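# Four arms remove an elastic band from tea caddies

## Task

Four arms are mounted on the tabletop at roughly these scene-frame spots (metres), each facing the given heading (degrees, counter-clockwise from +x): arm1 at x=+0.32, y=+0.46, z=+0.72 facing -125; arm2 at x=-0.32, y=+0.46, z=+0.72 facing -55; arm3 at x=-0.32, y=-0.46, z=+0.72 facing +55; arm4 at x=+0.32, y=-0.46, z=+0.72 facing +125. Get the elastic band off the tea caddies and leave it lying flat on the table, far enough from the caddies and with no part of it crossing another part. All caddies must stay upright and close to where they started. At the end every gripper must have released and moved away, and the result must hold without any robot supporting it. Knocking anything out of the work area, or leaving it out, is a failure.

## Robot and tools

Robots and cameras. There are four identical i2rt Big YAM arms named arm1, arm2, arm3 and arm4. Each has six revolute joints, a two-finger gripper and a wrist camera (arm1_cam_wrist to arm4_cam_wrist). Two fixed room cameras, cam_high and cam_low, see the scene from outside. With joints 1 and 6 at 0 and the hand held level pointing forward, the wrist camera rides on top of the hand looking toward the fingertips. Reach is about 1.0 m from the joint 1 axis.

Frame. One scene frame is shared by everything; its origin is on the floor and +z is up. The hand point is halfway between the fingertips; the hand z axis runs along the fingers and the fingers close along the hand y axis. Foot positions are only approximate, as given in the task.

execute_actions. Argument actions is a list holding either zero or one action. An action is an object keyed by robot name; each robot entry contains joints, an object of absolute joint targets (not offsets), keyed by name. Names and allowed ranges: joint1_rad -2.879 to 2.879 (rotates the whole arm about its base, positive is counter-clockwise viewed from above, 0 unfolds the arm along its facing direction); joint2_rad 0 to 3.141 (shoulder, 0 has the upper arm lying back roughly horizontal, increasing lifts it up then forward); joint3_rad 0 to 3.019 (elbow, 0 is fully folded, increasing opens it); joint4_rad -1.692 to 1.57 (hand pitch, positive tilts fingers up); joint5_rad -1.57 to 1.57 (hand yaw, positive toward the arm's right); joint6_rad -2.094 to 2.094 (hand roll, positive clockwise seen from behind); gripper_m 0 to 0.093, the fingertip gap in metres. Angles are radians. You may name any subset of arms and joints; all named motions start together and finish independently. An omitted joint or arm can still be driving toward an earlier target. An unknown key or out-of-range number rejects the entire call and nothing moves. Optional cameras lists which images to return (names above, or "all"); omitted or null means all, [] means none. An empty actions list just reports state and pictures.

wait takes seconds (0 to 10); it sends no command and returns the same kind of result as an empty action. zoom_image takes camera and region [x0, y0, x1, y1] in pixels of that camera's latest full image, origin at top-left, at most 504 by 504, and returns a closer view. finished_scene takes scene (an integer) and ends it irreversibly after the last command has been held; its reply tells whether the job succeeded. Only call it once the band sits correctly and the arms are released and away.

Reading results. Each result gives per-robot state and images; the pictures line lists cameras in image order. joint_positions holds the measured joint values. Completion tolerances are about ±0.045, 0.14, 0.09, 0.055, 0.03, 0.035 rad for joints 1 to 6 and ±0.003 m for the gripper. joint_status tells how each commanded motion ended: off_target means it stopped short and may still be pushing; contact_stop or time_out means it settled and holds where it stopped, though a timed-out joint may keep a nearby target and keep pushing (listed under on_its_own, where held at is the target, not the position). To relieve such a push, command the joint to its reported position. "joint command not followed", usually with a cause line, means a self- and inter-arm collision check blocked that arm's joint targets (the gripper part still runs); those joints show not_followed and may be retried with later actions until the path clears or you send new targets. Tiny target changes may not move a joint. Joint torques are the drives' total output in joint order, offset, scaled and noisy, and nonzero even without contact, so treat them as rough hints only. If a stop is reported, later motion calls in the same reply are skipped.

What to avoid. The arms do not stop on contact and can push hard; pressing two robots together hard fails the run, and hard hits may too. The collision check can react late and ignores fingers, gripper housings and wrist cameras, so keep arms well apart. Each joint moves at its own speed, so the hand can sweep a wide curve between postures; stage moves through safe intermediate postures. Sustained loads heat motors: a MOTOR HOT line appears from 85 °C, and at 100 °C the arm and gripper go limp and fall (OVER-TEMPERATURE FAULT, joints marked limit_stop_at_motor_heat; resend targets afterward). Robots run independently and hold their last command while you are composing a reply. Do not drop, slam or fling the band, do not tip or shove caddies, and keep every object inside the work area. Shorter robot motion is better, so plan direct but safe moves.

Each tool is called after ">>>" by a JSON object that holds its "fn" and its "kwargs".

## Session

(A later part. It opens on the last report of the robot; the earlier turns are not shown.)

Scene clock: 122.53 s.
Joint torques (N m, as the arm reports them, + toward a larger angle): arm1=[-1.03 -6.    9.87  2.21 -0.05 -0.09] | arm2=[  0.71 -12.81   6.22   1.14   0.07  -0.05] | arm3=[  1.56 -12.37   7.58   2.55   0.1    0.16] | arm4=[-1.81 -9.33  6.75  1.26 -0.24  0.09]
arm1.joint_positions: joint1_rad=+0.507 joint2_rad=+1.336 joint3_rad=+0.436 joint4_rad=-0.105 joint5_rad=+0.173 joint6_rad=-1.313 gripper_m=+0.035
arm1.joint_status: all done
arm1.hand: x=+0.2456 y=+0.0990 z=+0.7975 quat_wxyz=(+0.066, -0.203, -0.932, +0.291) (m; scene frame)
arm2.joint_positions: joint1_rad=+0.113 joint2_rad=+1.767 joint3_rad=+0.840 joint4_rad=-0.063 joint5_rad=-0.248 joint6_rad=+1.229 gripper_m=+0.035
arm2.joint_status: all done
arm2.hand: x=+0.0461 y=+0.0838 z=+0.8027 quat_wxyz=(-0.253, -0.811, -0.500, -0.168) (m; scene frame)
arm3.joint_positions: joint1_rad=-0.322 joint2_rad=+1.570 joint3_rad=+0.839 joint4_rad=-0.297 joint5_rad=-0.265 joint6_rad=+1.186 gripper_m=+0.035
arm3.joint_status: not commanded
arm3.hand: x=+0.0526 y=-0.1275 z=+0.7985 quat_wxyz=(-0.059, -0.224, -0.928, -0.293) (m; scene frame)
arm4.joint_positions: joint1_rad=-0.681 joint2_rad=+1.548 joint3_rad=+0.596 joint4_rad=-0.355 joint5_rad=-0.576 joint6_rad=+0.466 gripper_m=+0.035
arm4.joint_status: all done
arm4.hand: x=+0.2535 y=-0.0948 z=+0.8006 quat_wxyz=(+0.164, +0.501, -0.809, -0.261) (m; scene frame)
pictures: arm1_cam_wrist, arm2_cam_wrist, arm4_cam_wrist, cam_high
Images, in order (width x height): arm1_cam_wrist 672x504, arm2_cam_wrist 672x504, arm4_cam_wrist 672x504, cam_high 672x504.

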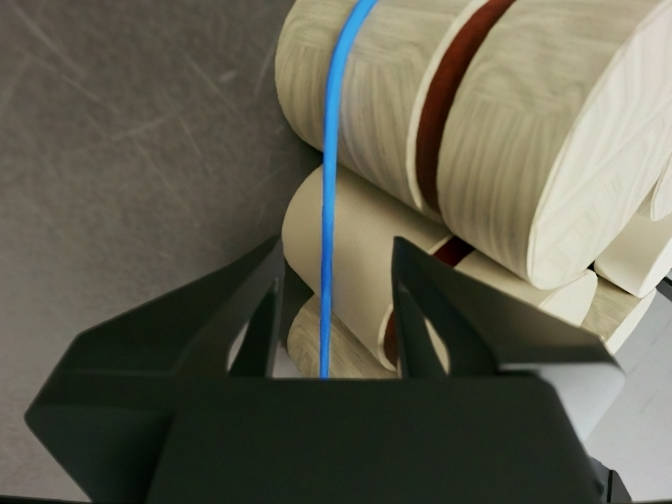

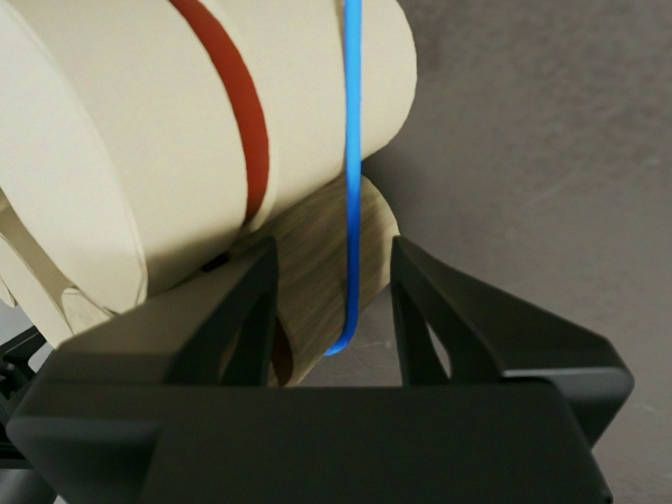

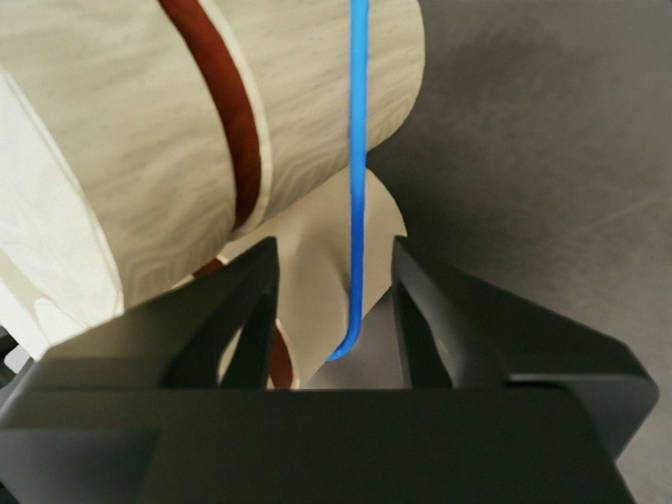

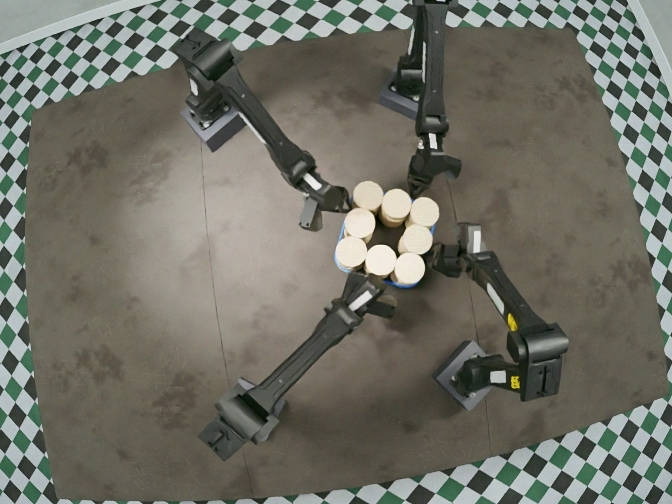

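>>> {"fn": "execute_actions", "kwargs": {"actions": [{"arm1": {"joints": {"joint2_rad": 1.424, "joint4_rad": -0.037}}, "arm2": {"joints": {"joint2_rad": 1.845, "joint3_rad": 0.832, "joint4_rad": 0.022}}, "arm3": {"joints": {"joint2_rad": 1.60, "joint3_rad": 0.818, "joint4_rad": -0.212}}, "arm4": {"joints": {"joint2_rad": 1.639, "joint4_rad": -0.293}}}]}}

Scene clock: 129.93 s.
Joint torques (N m, as the arm reports them, + toward a larger angle): arm1=[-0.82 -6.91  9.02  2.13 -0.05 -0.09] | arm2=[  0.5  -13.68   5.82   2.11   0.11  -0.05] | arm3=[  1.17 -10.92   6.88   2.54   0.11   0.14] | arm4=[ -1.73 -10.7    6.11   1.25  -0.24   0.09]
arm1.joint_positions: joint1_rad=+0.507 joint2_rad=+1.411 joint3_rad=+0.438 joint4_rad=-0.063 joint5_rad=+0.173 joint6_rad=-1.313 gripper_m=+0.035
arm1.joint_status: all done
arm1.hand: x=+0.2455 y=+0.0986 z=+0.7777 quat_wxyz=(+0.067, -0.203, -0.937, +0.277) (m; scene frame)
arm2.joint_positions: joint1_rad=+0.113 joint2_rad=+1.835 joint3_rad=+0.827 joint4_rad=+0.009 joint5_rad=-0.248 joint6_rad=+1.230 gripper_m=+0.035
arm2.joint_status: all done
arm2.hand: x=+0.0440 y=+0.0867 z=+0.7737 quat_wxyz=(-0.248, -0.813, -0.500, -0.167) (m; scene frame)
arm3.joint_positions: joint1_rad=-0.322 joint2_rad=+1.600 joint3_rad=+0.815 joint4_rad=-0.234 joint5_rad=-0.265 joint6_rad=+1.186 gripper_m=+0.035
arm3.joint_status: all done
arm3.hand: x=+0.0517 y=-0.1280 z=+0.7823 quat_wxyz=(-0.061, -0.223, -0.926, -0.297) (m; scene frame)
arm4.joint_positions: joint1_rad=-0.681 joint2_rad=+1.632 joint3_rad=+0.596 joint4_rad=-0.305 joint5_rad=-0.576 joint6_rad=+0.467 gripper_m=+0.035
arm4.joint_status: all done
arm4.hand: x=+0.2533 y=-0.0969 z=+0.7751 quat_wxyz=(+0.173, +0.498, -0.813, -0.248) (m; scene frame)
pictures: arm1_cam_wrist, arm2_cam_wrist, arm3_cam_wrist, arm4_cam_wrist, cam_high, cam_low
Images, in order (width x height): arm1_cam_wrist 672x504, arm2_cam_wrist 672x504, arm3_cam_wrist 672x504, arm4_cam_wrist 672x504, cam_high 672x504, cam_low 672x504.

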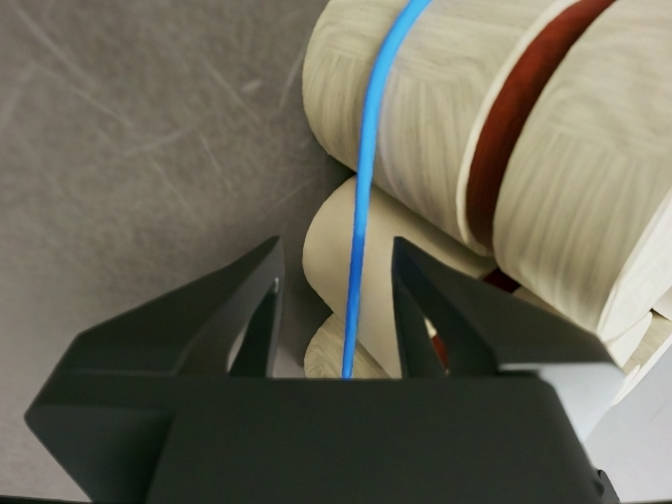

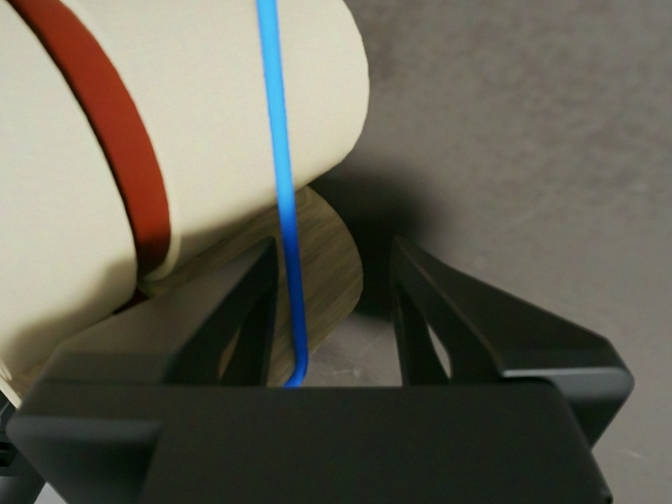

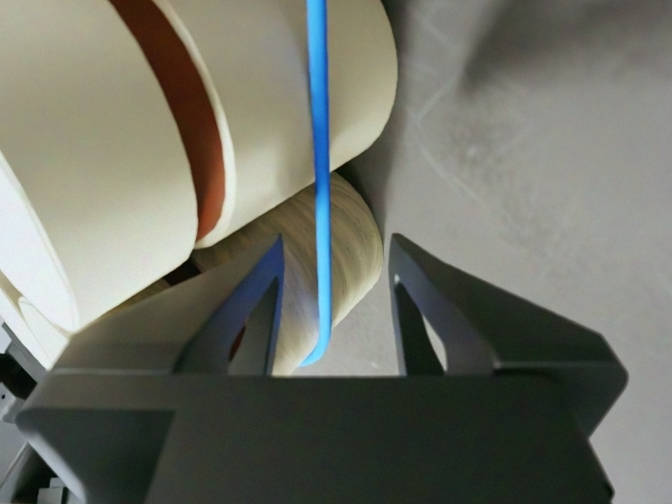

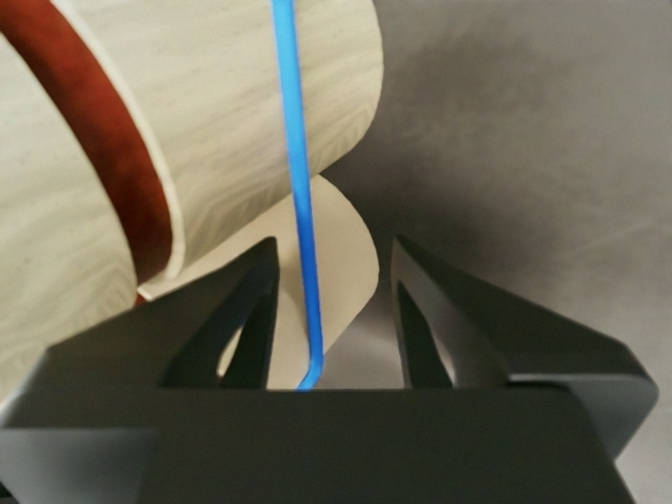

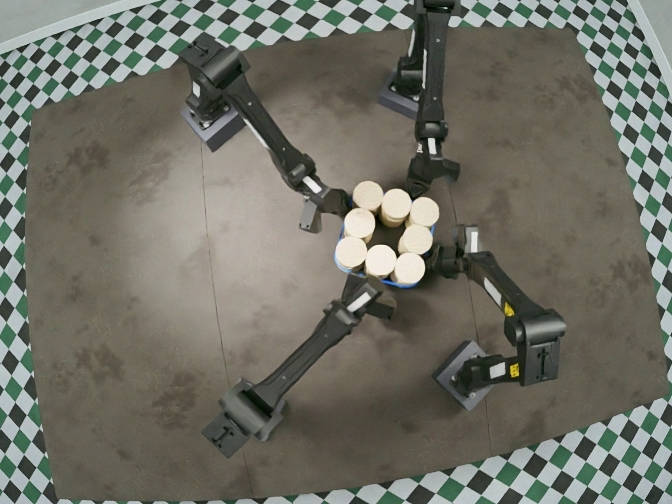

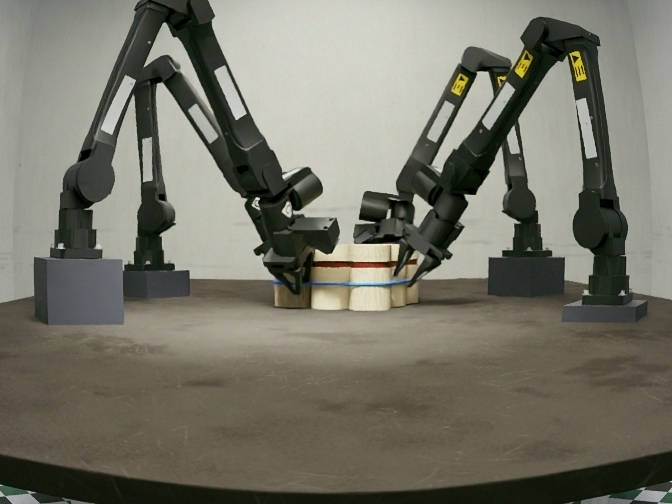

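>>> {"fn": "zoom_image", "kwargs": {"camera": "cam_low", "region": [260, 230, 440, 320]}}

Region (260, 230, 440, 320) of cam_low's 672x504 image, scaled by 2.800, with more detail than that image has.

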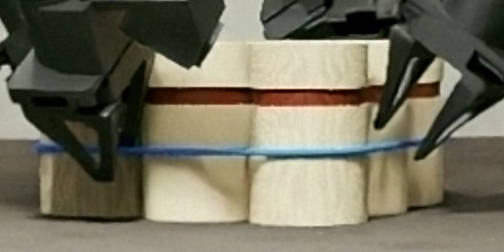

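>>> {"fn": "execute_actions", "kwargs": {"actions": [{"arm1": {"joints": {"joint2_rad": 1.497, "joint4_rad": 0.0215}}, "arm2": {"joints": {"joint1_rad": 0.132, "joint2_rad": 1.886, "joint4_rad": 0.092}}, "arm3": {"joints": {"joint2_rad": 1.662, "joint4_rad": -0.16}}, "arm4": {"joints": {"joint2_rad": 1.688, "joint4_rad": -0.242}}}]}}

Scene clock: 137.17 s.
Joint torques (N m, as the arm reports them, + toward a larger angle): arm1=[-1.15 -7.35  8.51  2.19 -0.04 -0.09] | arm2=[  1.64 -13.61   5.49   2.2    0.07  -0.07] | arm3=[  1.3  -12.2    6.54   2.5    0.11   0.17] | arm4=[ -1.77 -10.49   5.76   1.27  -0.24   0.09]
arm1.joint_positions: joint1_rad=+0.507 joint2_rad=+1.482 joint3_rad=+0.441 joint4_rad=-0.005 joint5_rad=+0.173 joint6_rad=-1.313 gripper_m=+0.035
arm1.joint_status: all done
arm1.hand: x=+0.2450 y=+0.0954 z=+0.7608 quat_wxyz=(+0.067, -0.203, -0.938, +0.271) (m; scene frame)
arm2.joint_positions: joint1_rad=+0.128 joint2_rad=+1.868 joint3_rad=+0.827 joint4_rad=+0.078 joint5_rad=-0.248 joint6_rad=+1.230 gripper_m=+0.035
arm2.joint_status: all done
arm2.hand: x=+0.0543 y=+0.0862 z=+0.7660 quat_wxyz=(-0.264, -0.804, -0.505, -0.172) (m; scene frame)
arm3.joint_positions: joint1_rad=-0.322 joint2_rad=+1.669 joint3_rad=+0.815 joint4_rad=-0.181 joint5_rad=-0.265 joint6_rad=+1.186 gripper_m=+0.035
arm3.joint_status: all done
arm3.hand: x=+0.0542 y=-0.1257 z=+0.7562 quat_wxyz=(-0.057, -0.225, -0.928, -0.291) (m; scene frame)
arm4.joint_positions: joint1_rad=-0.681 joint2_rad=+1.675 joint3_rad=+0.598 joint4_rad=-0.254 joint5_rad=-0.576 joint6_rad=+0.467 gripper_m=+0.035
arm4.joint_status: all done
arm4.hand: x=+0.2537 y=-0.0924 z=+0.7635 quat_wxyz=(+0.171, +0.499, -0.812, -0.251) (m; scene frame)
pictures: arm1_cam_wrist, arm2_cam_wrist, arm3_cam_wrist, arm4_cam_wrist, cam_high, cam_low
Images, in order (width x height): arm1_cam_wrist 672x504, arm2_cam_wrist 672x504, arm3_cam_wrist 672x504, arm4_cam_wrist 672x504, cam_high 672x504, cam_low 672x504.

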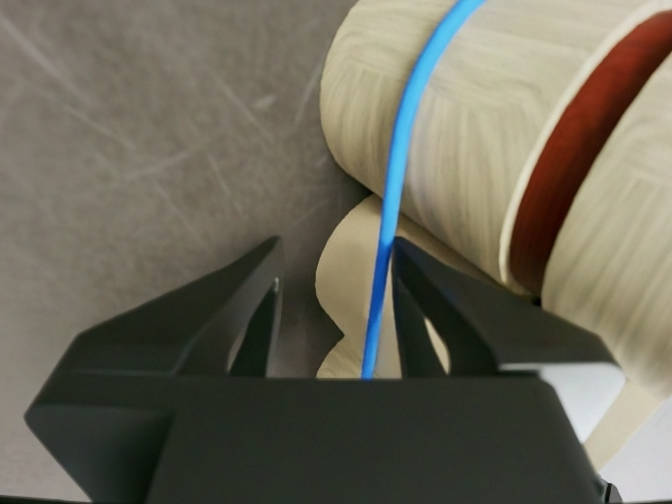

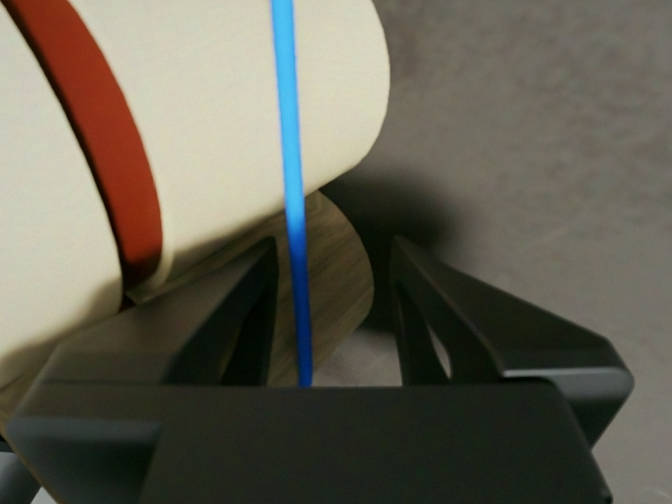

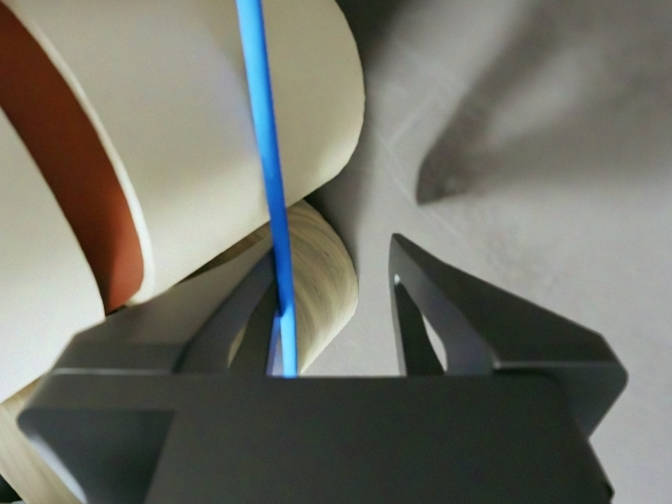

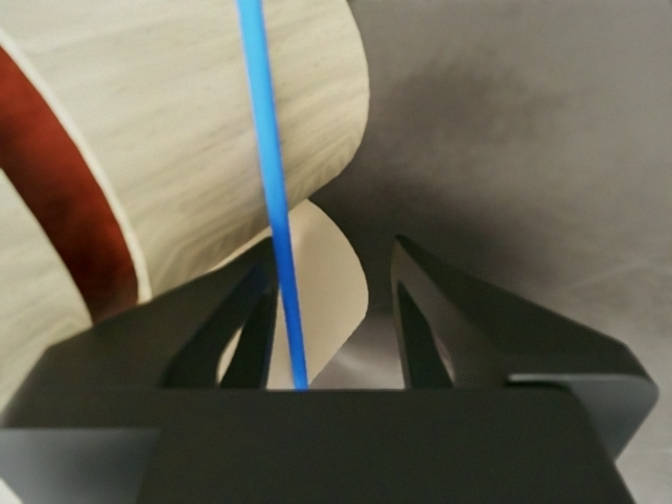

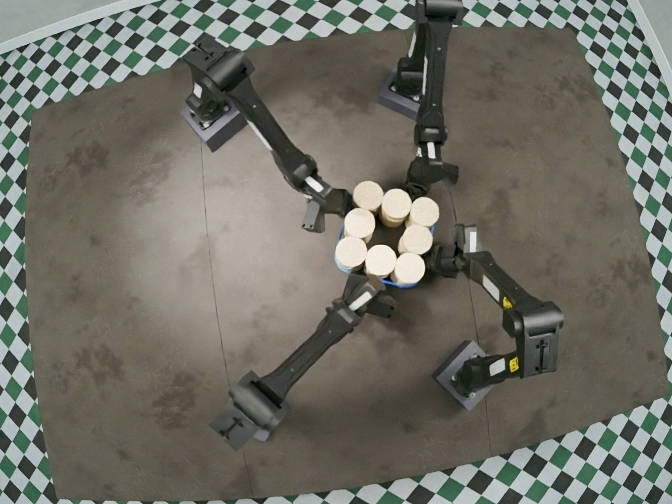

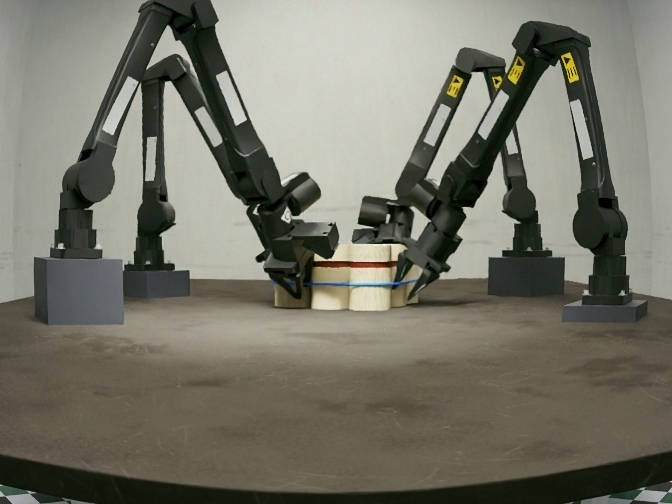

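>>> {"fn": "execute_actions", "kwargs": {"actions": [{"arm1": {"joints": {"joint2_rad": 1.551, "joint4_rad": 0.102}}, "arm2": {"joints": {"joint2_rad": 1.907, "joint4_rad": 0.112}}, "arm4": {"joints": {"joint1_rad": -0.667, "joint2_rad": 1.706, "joint4_rad": -0.229}}}], "cameras": ["arm1_cam_wrist", "arm2_cam_wrist", "arm4_cam_wrist", "cam_high"]}}

Scene clock: 140.00 s.
Joint torques (N m, as the arm reports them, + toward a larger angle): arm1=[-1.14 -7.19  8.05  2.39 -0.05 -0.09] | arm2=[  1.55 -12.69   5.3    2.25   0.05  -0.07] | arm3=[  1.45 -12.06   6.64   2.51   0.11   0.18] | arm4=[ -0.08 -10.07   5.64   1.28  -0.25   0.09]
arm1.joint_positions: joint1_rad=+0.507 joint2_rad=+1.533 joint3_rad=+0.441 joint4_rad=+0.071 joint5_rad=+0.173 joint6_rad=-1.313 gripper_m=+0.035
arm1.joint_status: all done
arm1.hand: x=+0.2440 y=+0.0876 z=+0.7526 quat_wxyz=(+0.066, -0.203, -0.935, +0.284) (m; scene frame)
arm2.joint_positions: joint1_rad=+0.128 joint2_rad=+1.886 joint3_rad=+0.827 joint4_rad=+0.098 joint5_rad=-0.247 joint6_rad=+1.230 gripper_m=+0.035
arm2.joint_status: all done
arm2.hand: x=+0.0548 y=+0.0856 z=+0.7601 quat_wxyz=(-0.266, -0.803, -0.505, -0.172) (m; scene frame)
arm3.joint_positions: joint1_rad=-0.322 joint2_rad=+1.669 joint3_rad=+0.815 joint4_rad=-0.181 joint5_rad=-0.265 joint6_rad=+1.186 gripper_m=+0.035
arm3.joint_status: not commanded
arm3.hand: x=+0.0542 y=-0.1257 z=+0.7562 quat_wxyz=(-0.057, -0.225, -0.928, -0.291) (m; scene frame)
arm4.joint_positions: joint1_rad=-0.676 joint2_rad=+1.688 joint3_rad=+0.598 joint4_rad=-0.242 joint5_rad=-0.576 joint6_rad=+0.467 gripper_m=+0.035
arm4.joint_status: all done
arm4.hand: x=+0.2519 y=-0.0924 z=+0.7598 quat_wxyz=(+0.171, +0.501, -0.811, -0.251) (m; scene frame)
pictures: arm1_cam_wrist, arm2_cam_wrist, arm4_cam_wrist, cam_high
Images, in order (width x height): arm1_cam_wrist 672x504, arm2_cam_wrist 672x504, arm4_cam_wrist 672x504, cam_high 672x504.

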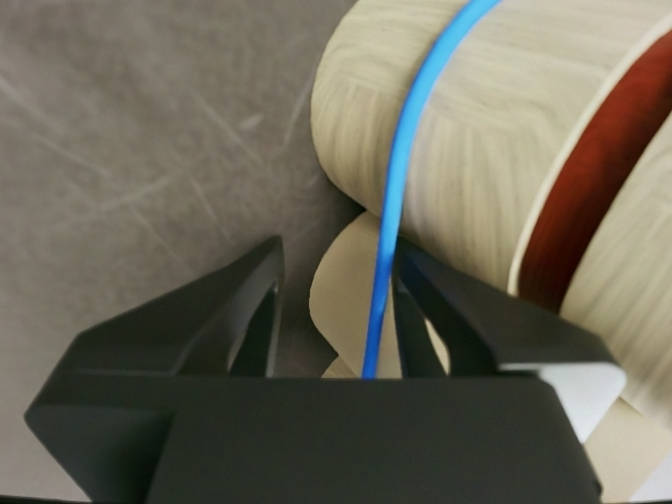

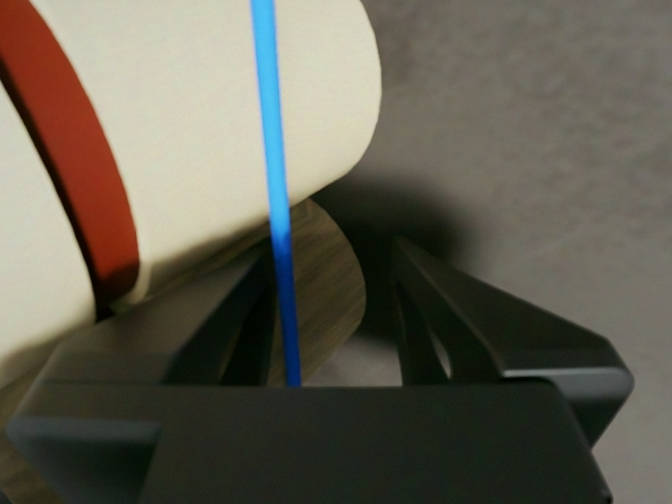

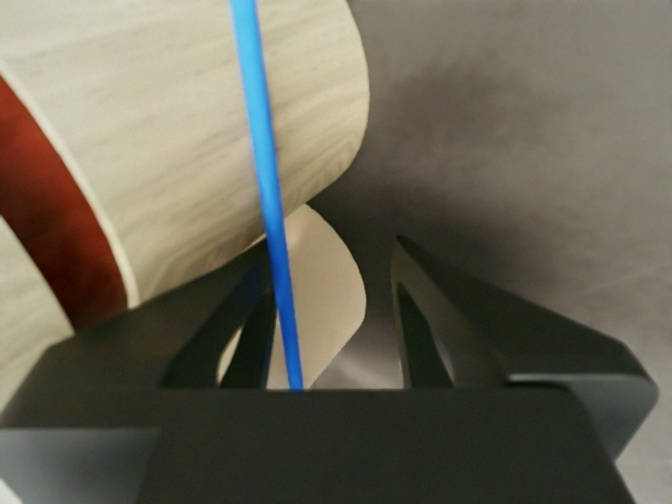

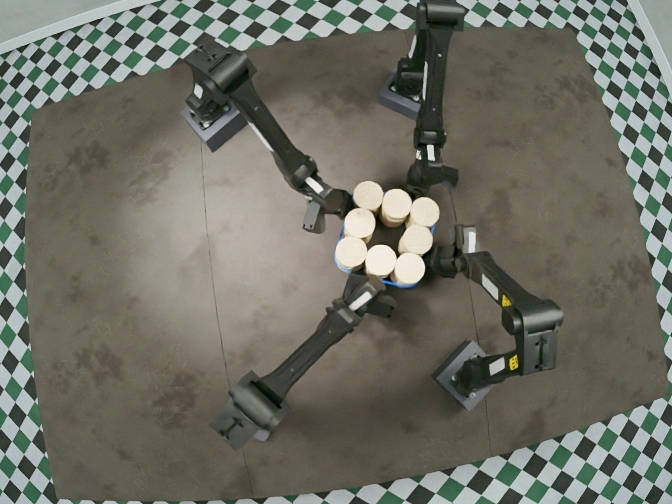

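>>> {"fn": "execute_actions", "kwargs": {"actions": [{"arm1": {"joints": {"gripper_m": 0.0}}, "arm2": {"joints": {"gripper_m": 0.0}}, "arm3": {"joints": {"gripper_m": 0.0}}, "arm4": {"joints": {"gripper_m": 0.0}}}]}}

Scene clock: 141.30 s.
Joint torques (N m, as the arm reports them, + toward a larger angle): arm1=[-1.15 -7.5   8.14  2.16 -0.04 -0.09] | arm2=[  1.45 -13.65   5.3    2.12   0.06  -0.03] | arm3=[  1.53 -11.81   6.59   2.4    0.09   0.15] | arm4=[ -0.05 -10.21   5.6    1.23  -0.23   0.09]
arm1.joint_positions: joint1_rad=+0.507 joint2_rad=+1.533 joint3_rad=+0.441 joint4_rad=+0.077 joint5_rad=+0.173 joint6_rad=-1.314 gripper_m=+0.002
arm1.joint_status: all done
arm1.hand: x=+0.2438 y=+0.0863 z=+0.7534 quat_wxyz=(+0.066, -0.203, -0.934, +0.286) (m; scene frame)
arm2.joint_positions: joint1_rad=+0.128 joint2_rad=+1.886 joint3_rad=+0.827 joint4_rad=+0.100 joint5_rad=-0.247 joint6_rad=+1.230 gripper_m=+0.002
arm2.joint_status: all done
arm2.hand: x=+0.0550 y=+0.0853 z=+0.7603 quat_wxyz=(-0.266, -0.803, -0.505, -0.172) (m; scene frame)
arm3.joint_positions: joint1_rad=-0.322 joint2_rad=+1.669 joint3_rad=+0.815 joint4_rad=-0.179 joint5_rad=-0.265 joint6_rad=+1.187 gripper_m=+0.002
arm3.joint_status: all done
arm3.hand: x=+0.0545 y=-0.1255 z=+0.7565 quat_wxyz=(-0.057, -0.225, -0.928, -0.292) (m; scene frame)
arm4.joint_positions: joint1_rad=-0.676 joint2_rad=+1.688 joint3_rad=+0.598 joint4_rad=-0.240 joint5_rad=-0.576 joint6_rad=+0.467 gripper_m=+0.002
arm4.joint_status: all done
arm4.hand: x=+0.2518 y=-0.0921 z=+0.7598 quat_wxyz=(+0.171, +0.501, -0.810, -0.251) (m; scene frame)
pictures: arm1_cam_wrist, arm2_cam_wrist, arm3_cam_wrist, arm4_cam_wrist, cam_high, cam_low
Images, in order (width x height): arm1_cam_wrist 672x504, arm2_cam_wrist 672x504, arm3_cam_wrist 672x504, arm4_cam_wrist 672x504, cam_high 672x504, cam_low 672x504.

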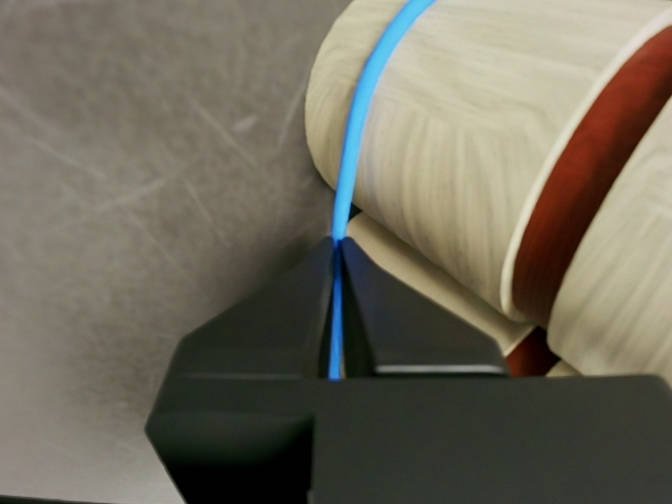

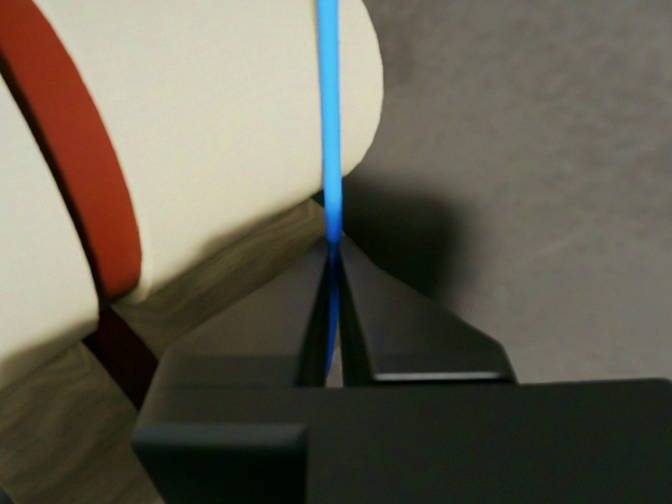

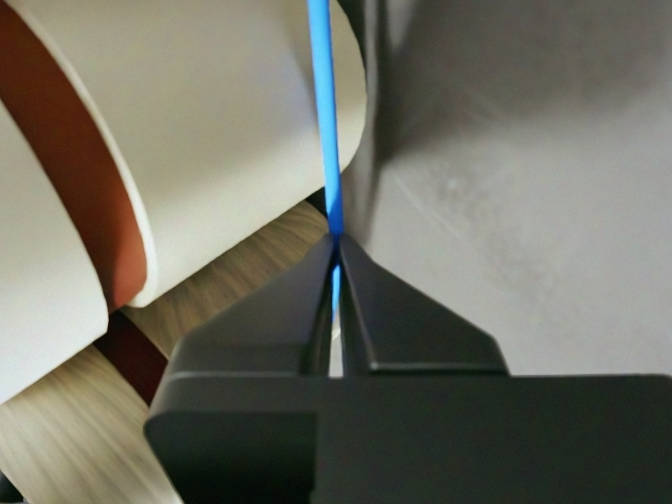

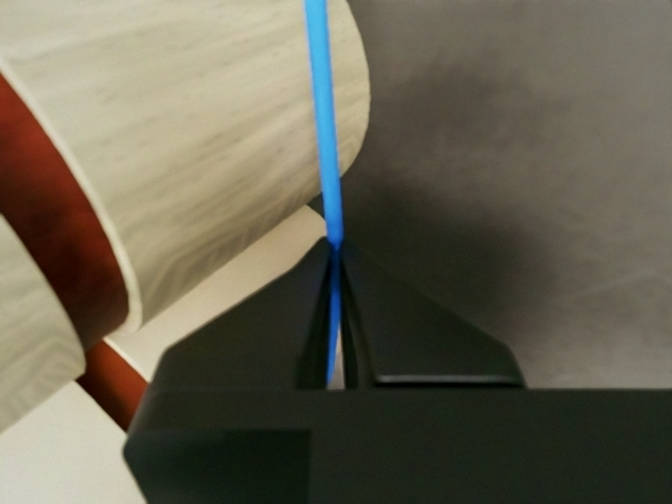

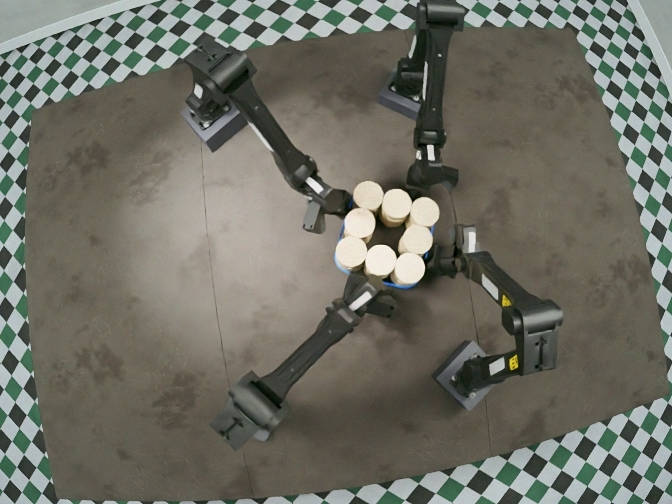

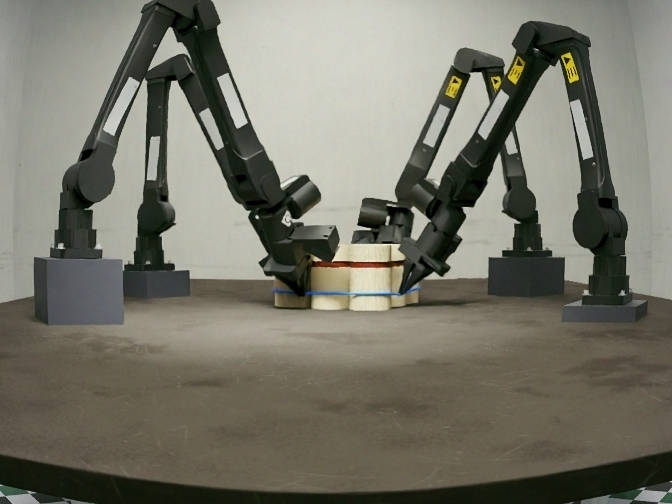

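>>> {"fn": "execute_actions", "kwargs": {"actions": [{"arm1": {"joints": {"gripper_m": 0.015}}, "arm2": {"joints": {"gripper_m": 0.015}}, "arm3": {"joints": {"gripper_m": 0.015}}, "arm4": {"joints": {"gripper_m": 0.015}}}], "cameras": ["arm1_cam_wrist", "arm2_cam_wrist", "arm3_cam_wrist", "arm4_cam_wrist", "cam_low"]}}

Scene clock: 144.17 s.
Joint torques (N m, as the arm reports them, + toward a larger angle): arm1=[-1.21 -7.31  8.1   2.23 -0.04 -0.1 ] | arm2=[  1.61 -13.24   5.29   2.03   0.08  -0.04] | arm3=[  1.59 -12.15   6.51   2.39   0.12   0.15] | arm4=[ -0.06 -10.11   5.58   1.21  -0.24   0.09]
arm1.joint_positions: joint1_rad=+0.507 joint2_rad=+1.533 joint3_rad=+0.441 joint4_rad=+0.077 joint5_rad=+0.173 joint6_rad=-1.314 gripper_m=+0.015
arm1.joint_status: all done
arm1.hand: x=+0.2438 y=+0.0863 z=+0.7534 quat_wxyz=(+0.066, -0.203, -0.934, +0.286) (m; scene frame)
arm2.joint_positions: joint1_rad=+0.128 joint2_rad=+1.886 joint3_rad=+0.827 joint4_rad=+0.100 joint5_rad=-0.247 joint6_rad=+1.230 gripper_m=+0.015
arm2.joint_status: all done
arm2.hand: x=+0.0550 y=+0.0853 z=+0.7603 quat_wxyz=(-0.266, -0.803, -0.505, -0.172) (m; scene frame)
arm3.joint_positions: joint1_rad=-0.322 joint2_rad=+1.669 joint3_rad=+0.815 joint4_rad=-0.179 joint5_rad=-0.265 joint6_rad=+1.187 gripper_m=+0.015
arm3.joint_status: all done
arm3.hand: x=+0.0545 y=-0.1255 z=+0.7565 quat_wxyz=(-0.057, -0.225, -0.928, -0.292) (m; scene frame)
arm4.joint_positions: joint1_rad=-0.676 joint2_rad=+1.688 joint3_rad=+0.598 joint4_rad=-0.240 joint5_rad=-0.576 joint6_rad=+0.467 gripper_m=+0.015
arm4.joint_status: all done
arm4.hand: x=+0.2518 y=-0.0921 z=+0.7598 quat_wxyz=(+0.171, +0.501, -0.810, -0.251) (m; scene frame)
pictures: arm1_cam_wrist, arm2_cam_wrist, arm3_cam_wrist, arm4_cam_wrist, cam_low
Images, in order (width x height): arm1_cam_wrist 672x504, arm2_cam_wrist 672x504, arm3_cam_wrist 672x504, arm4_cam_wrist 672x504, cam_low 672x504.

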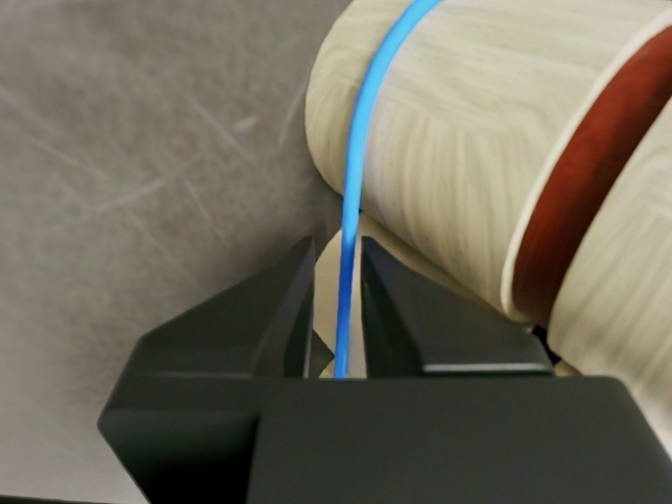

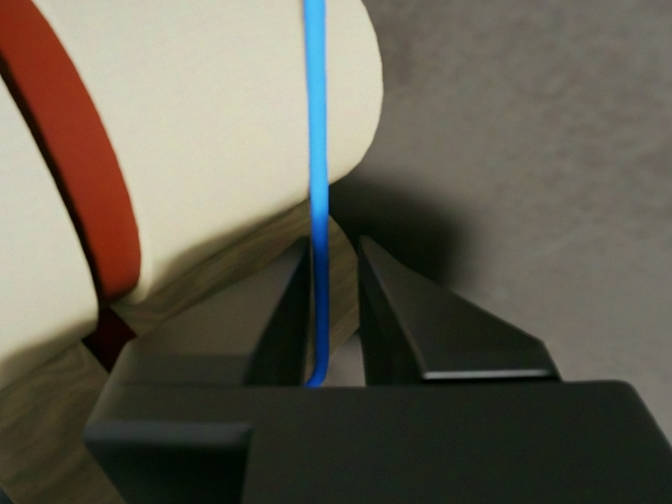

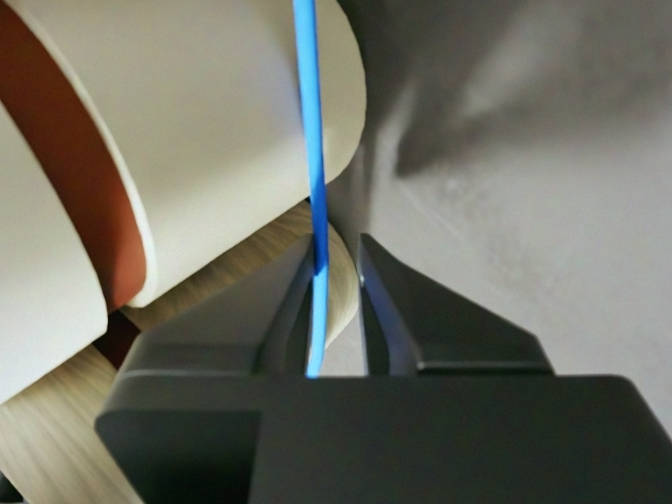

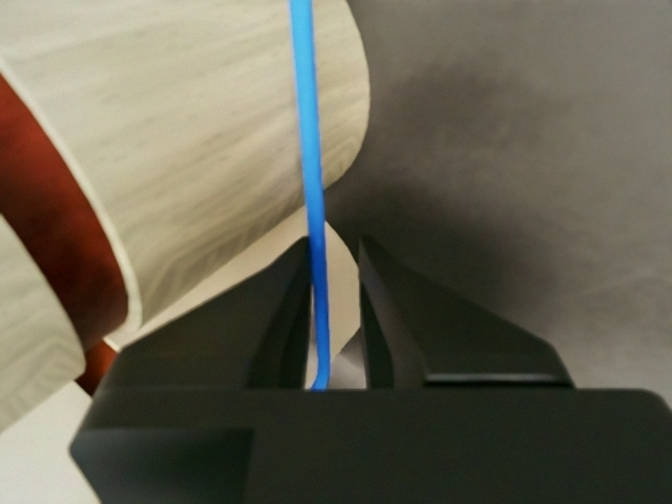

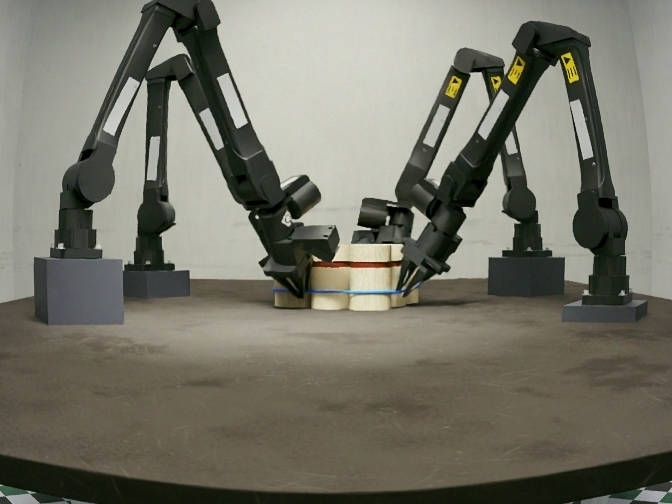

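>>> {"fn": "execute_actions", "kwargs": {"actions": [{"arm1": {"joints": {"joint1_rad": 0.479, "joint2_rad": 1.60, "joint4_rad": 0.178}}, "arm2": {"joints": {"joint1_rad": 0.1415, "joint2_rad": 1.944, "joint4_rad": 0.201}}, "arm3": {"joints": {"joint1_rad": -0.307, "joint2_rad": 1.698, "joint4_rad": -0.091}}, "arm4": {"joints": {"joint1_rad": -0.637, "joint2_rad": 1.734, "joint4_rad": -0.172}}}], "cameras": ["arm1_cam_wrist", "arm2_cam_wrist", "arm3_cam_wrist", "arm4_cam_wrist", "cam_high"]}}

Scene clock: 150.50 s.
Joint torques (N m, as the arm reports them, + toward a larger angle): arm1=[-1.54 -7.48  7.78  2.3  -0.03 -0.08] | arm2=[  1.58 -13.88   5.08   2.36   0.01  -0.07] | arm3=[  1.8  -11.79   6.48   2.65   0.11   0.15] | arm4=[ -0.35 -10.54   5.36   1.42  -0.23   0.1 ]
arm1.joint_positions: joint1_rad=+0.485 joint2_rad=+1.581 joint3_rad=+0.441 joint4_rad=+0.152 joint5_rad=+0.172 joint6_rad=-1.314 gripper_m=+0.015
arm1.joint_status: all done
arm1.hand: x=+0.2347 y=+0.0808 z=+0.7460 quat_wxyz=(+0.068, -0.214, -0.928, +0.298) (m; scene frame)
arm2.joint_positions: joint1_rad=+0.136 joint2_rad=+1.928 joint3_rad=+0.827 joint4_rad=+0.184 joint5_rad=-0.247 joint6_rad=+1.230 gripper_m=+0.015
arm2.joint_status: all done
arm2.hand: x=+0.0631 y=+0.0824 z=+0.7504 quat_wxyz=(-0.285, -0.794, -0.507, -0.176) (m; scene frame)
arm3.joint_positions: joint1_rad=-0.316 joint2_rad=+1.696 joint3_rad=+0.815 joint4_rad=-0.113 joint5_rad=-0.265 joint6_rad=+1.187 gripper_m=+0.015
arm3.joint_status: all done
arm3.hand: x=+0.0604 y=-0.1171 z=+0.7519 quat_wxyz=(-0.068, -0.218, -0.924, -0.306) (m; scene frame)
arm4.joint_positions: joint1_rad=-0.644 joint2_rad=+1.718 joint3_rad=+0.598 joint4_rad=-0.187 joint5_rad=-0.576 joint6_rad=+0.467 gripper_m=+0.015
arm4.joint_status: all done
arm4.hand: x=+0.2402 y=-0.0889 z=+0.7524 quat_wxyz=(+0.169, +0.516, -0.799, -0.258) (m; scene frame)
pictures: arm1_cam_wrist, arm2_cam_wrist, arm3_cam_wrist, arm4_cam_wrist, cam_high
Images, in order (width x height): arm1_cam_wrist 672x504, arm2_cam_wrist 672x504, arm3_cam_wrist 672x504, arm4_cam_wrist 672x504, cam_high 672x504.

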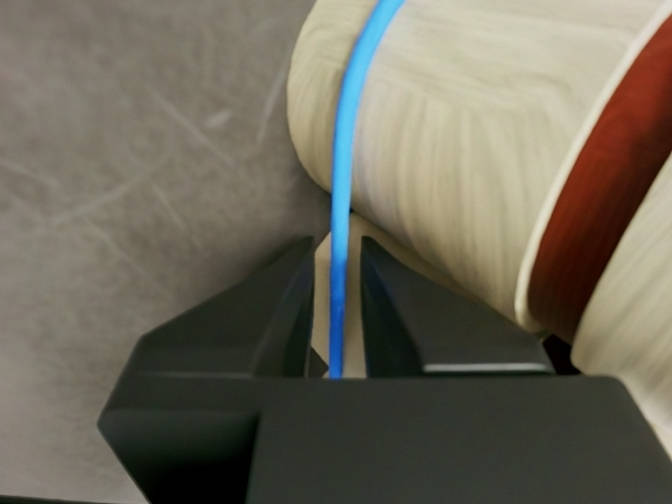

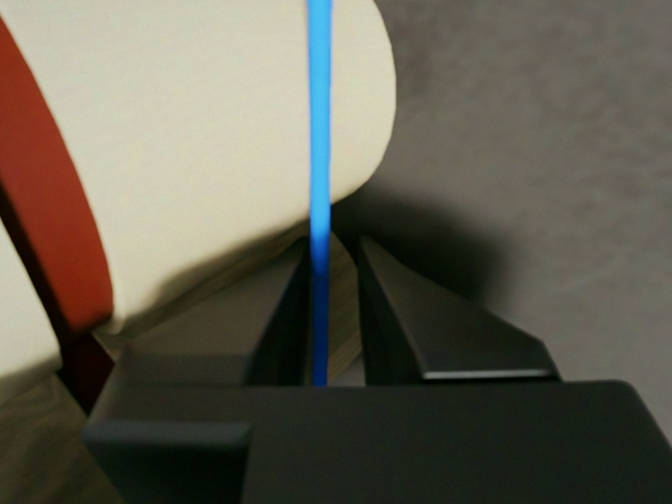

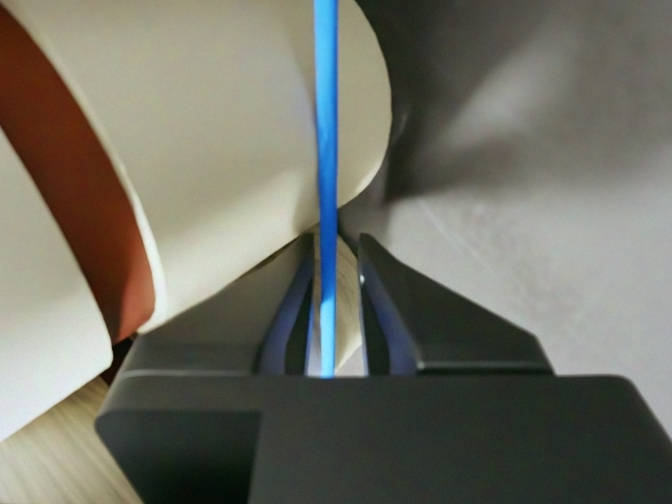

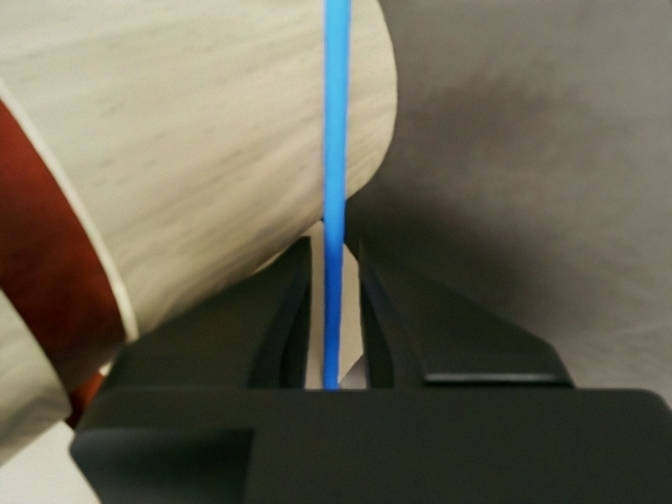

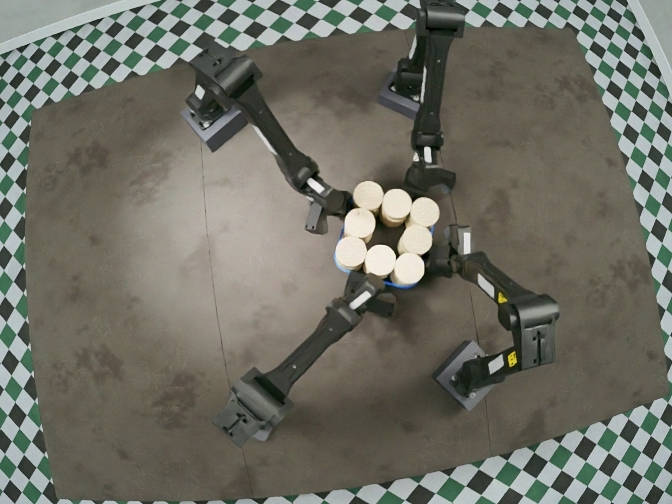

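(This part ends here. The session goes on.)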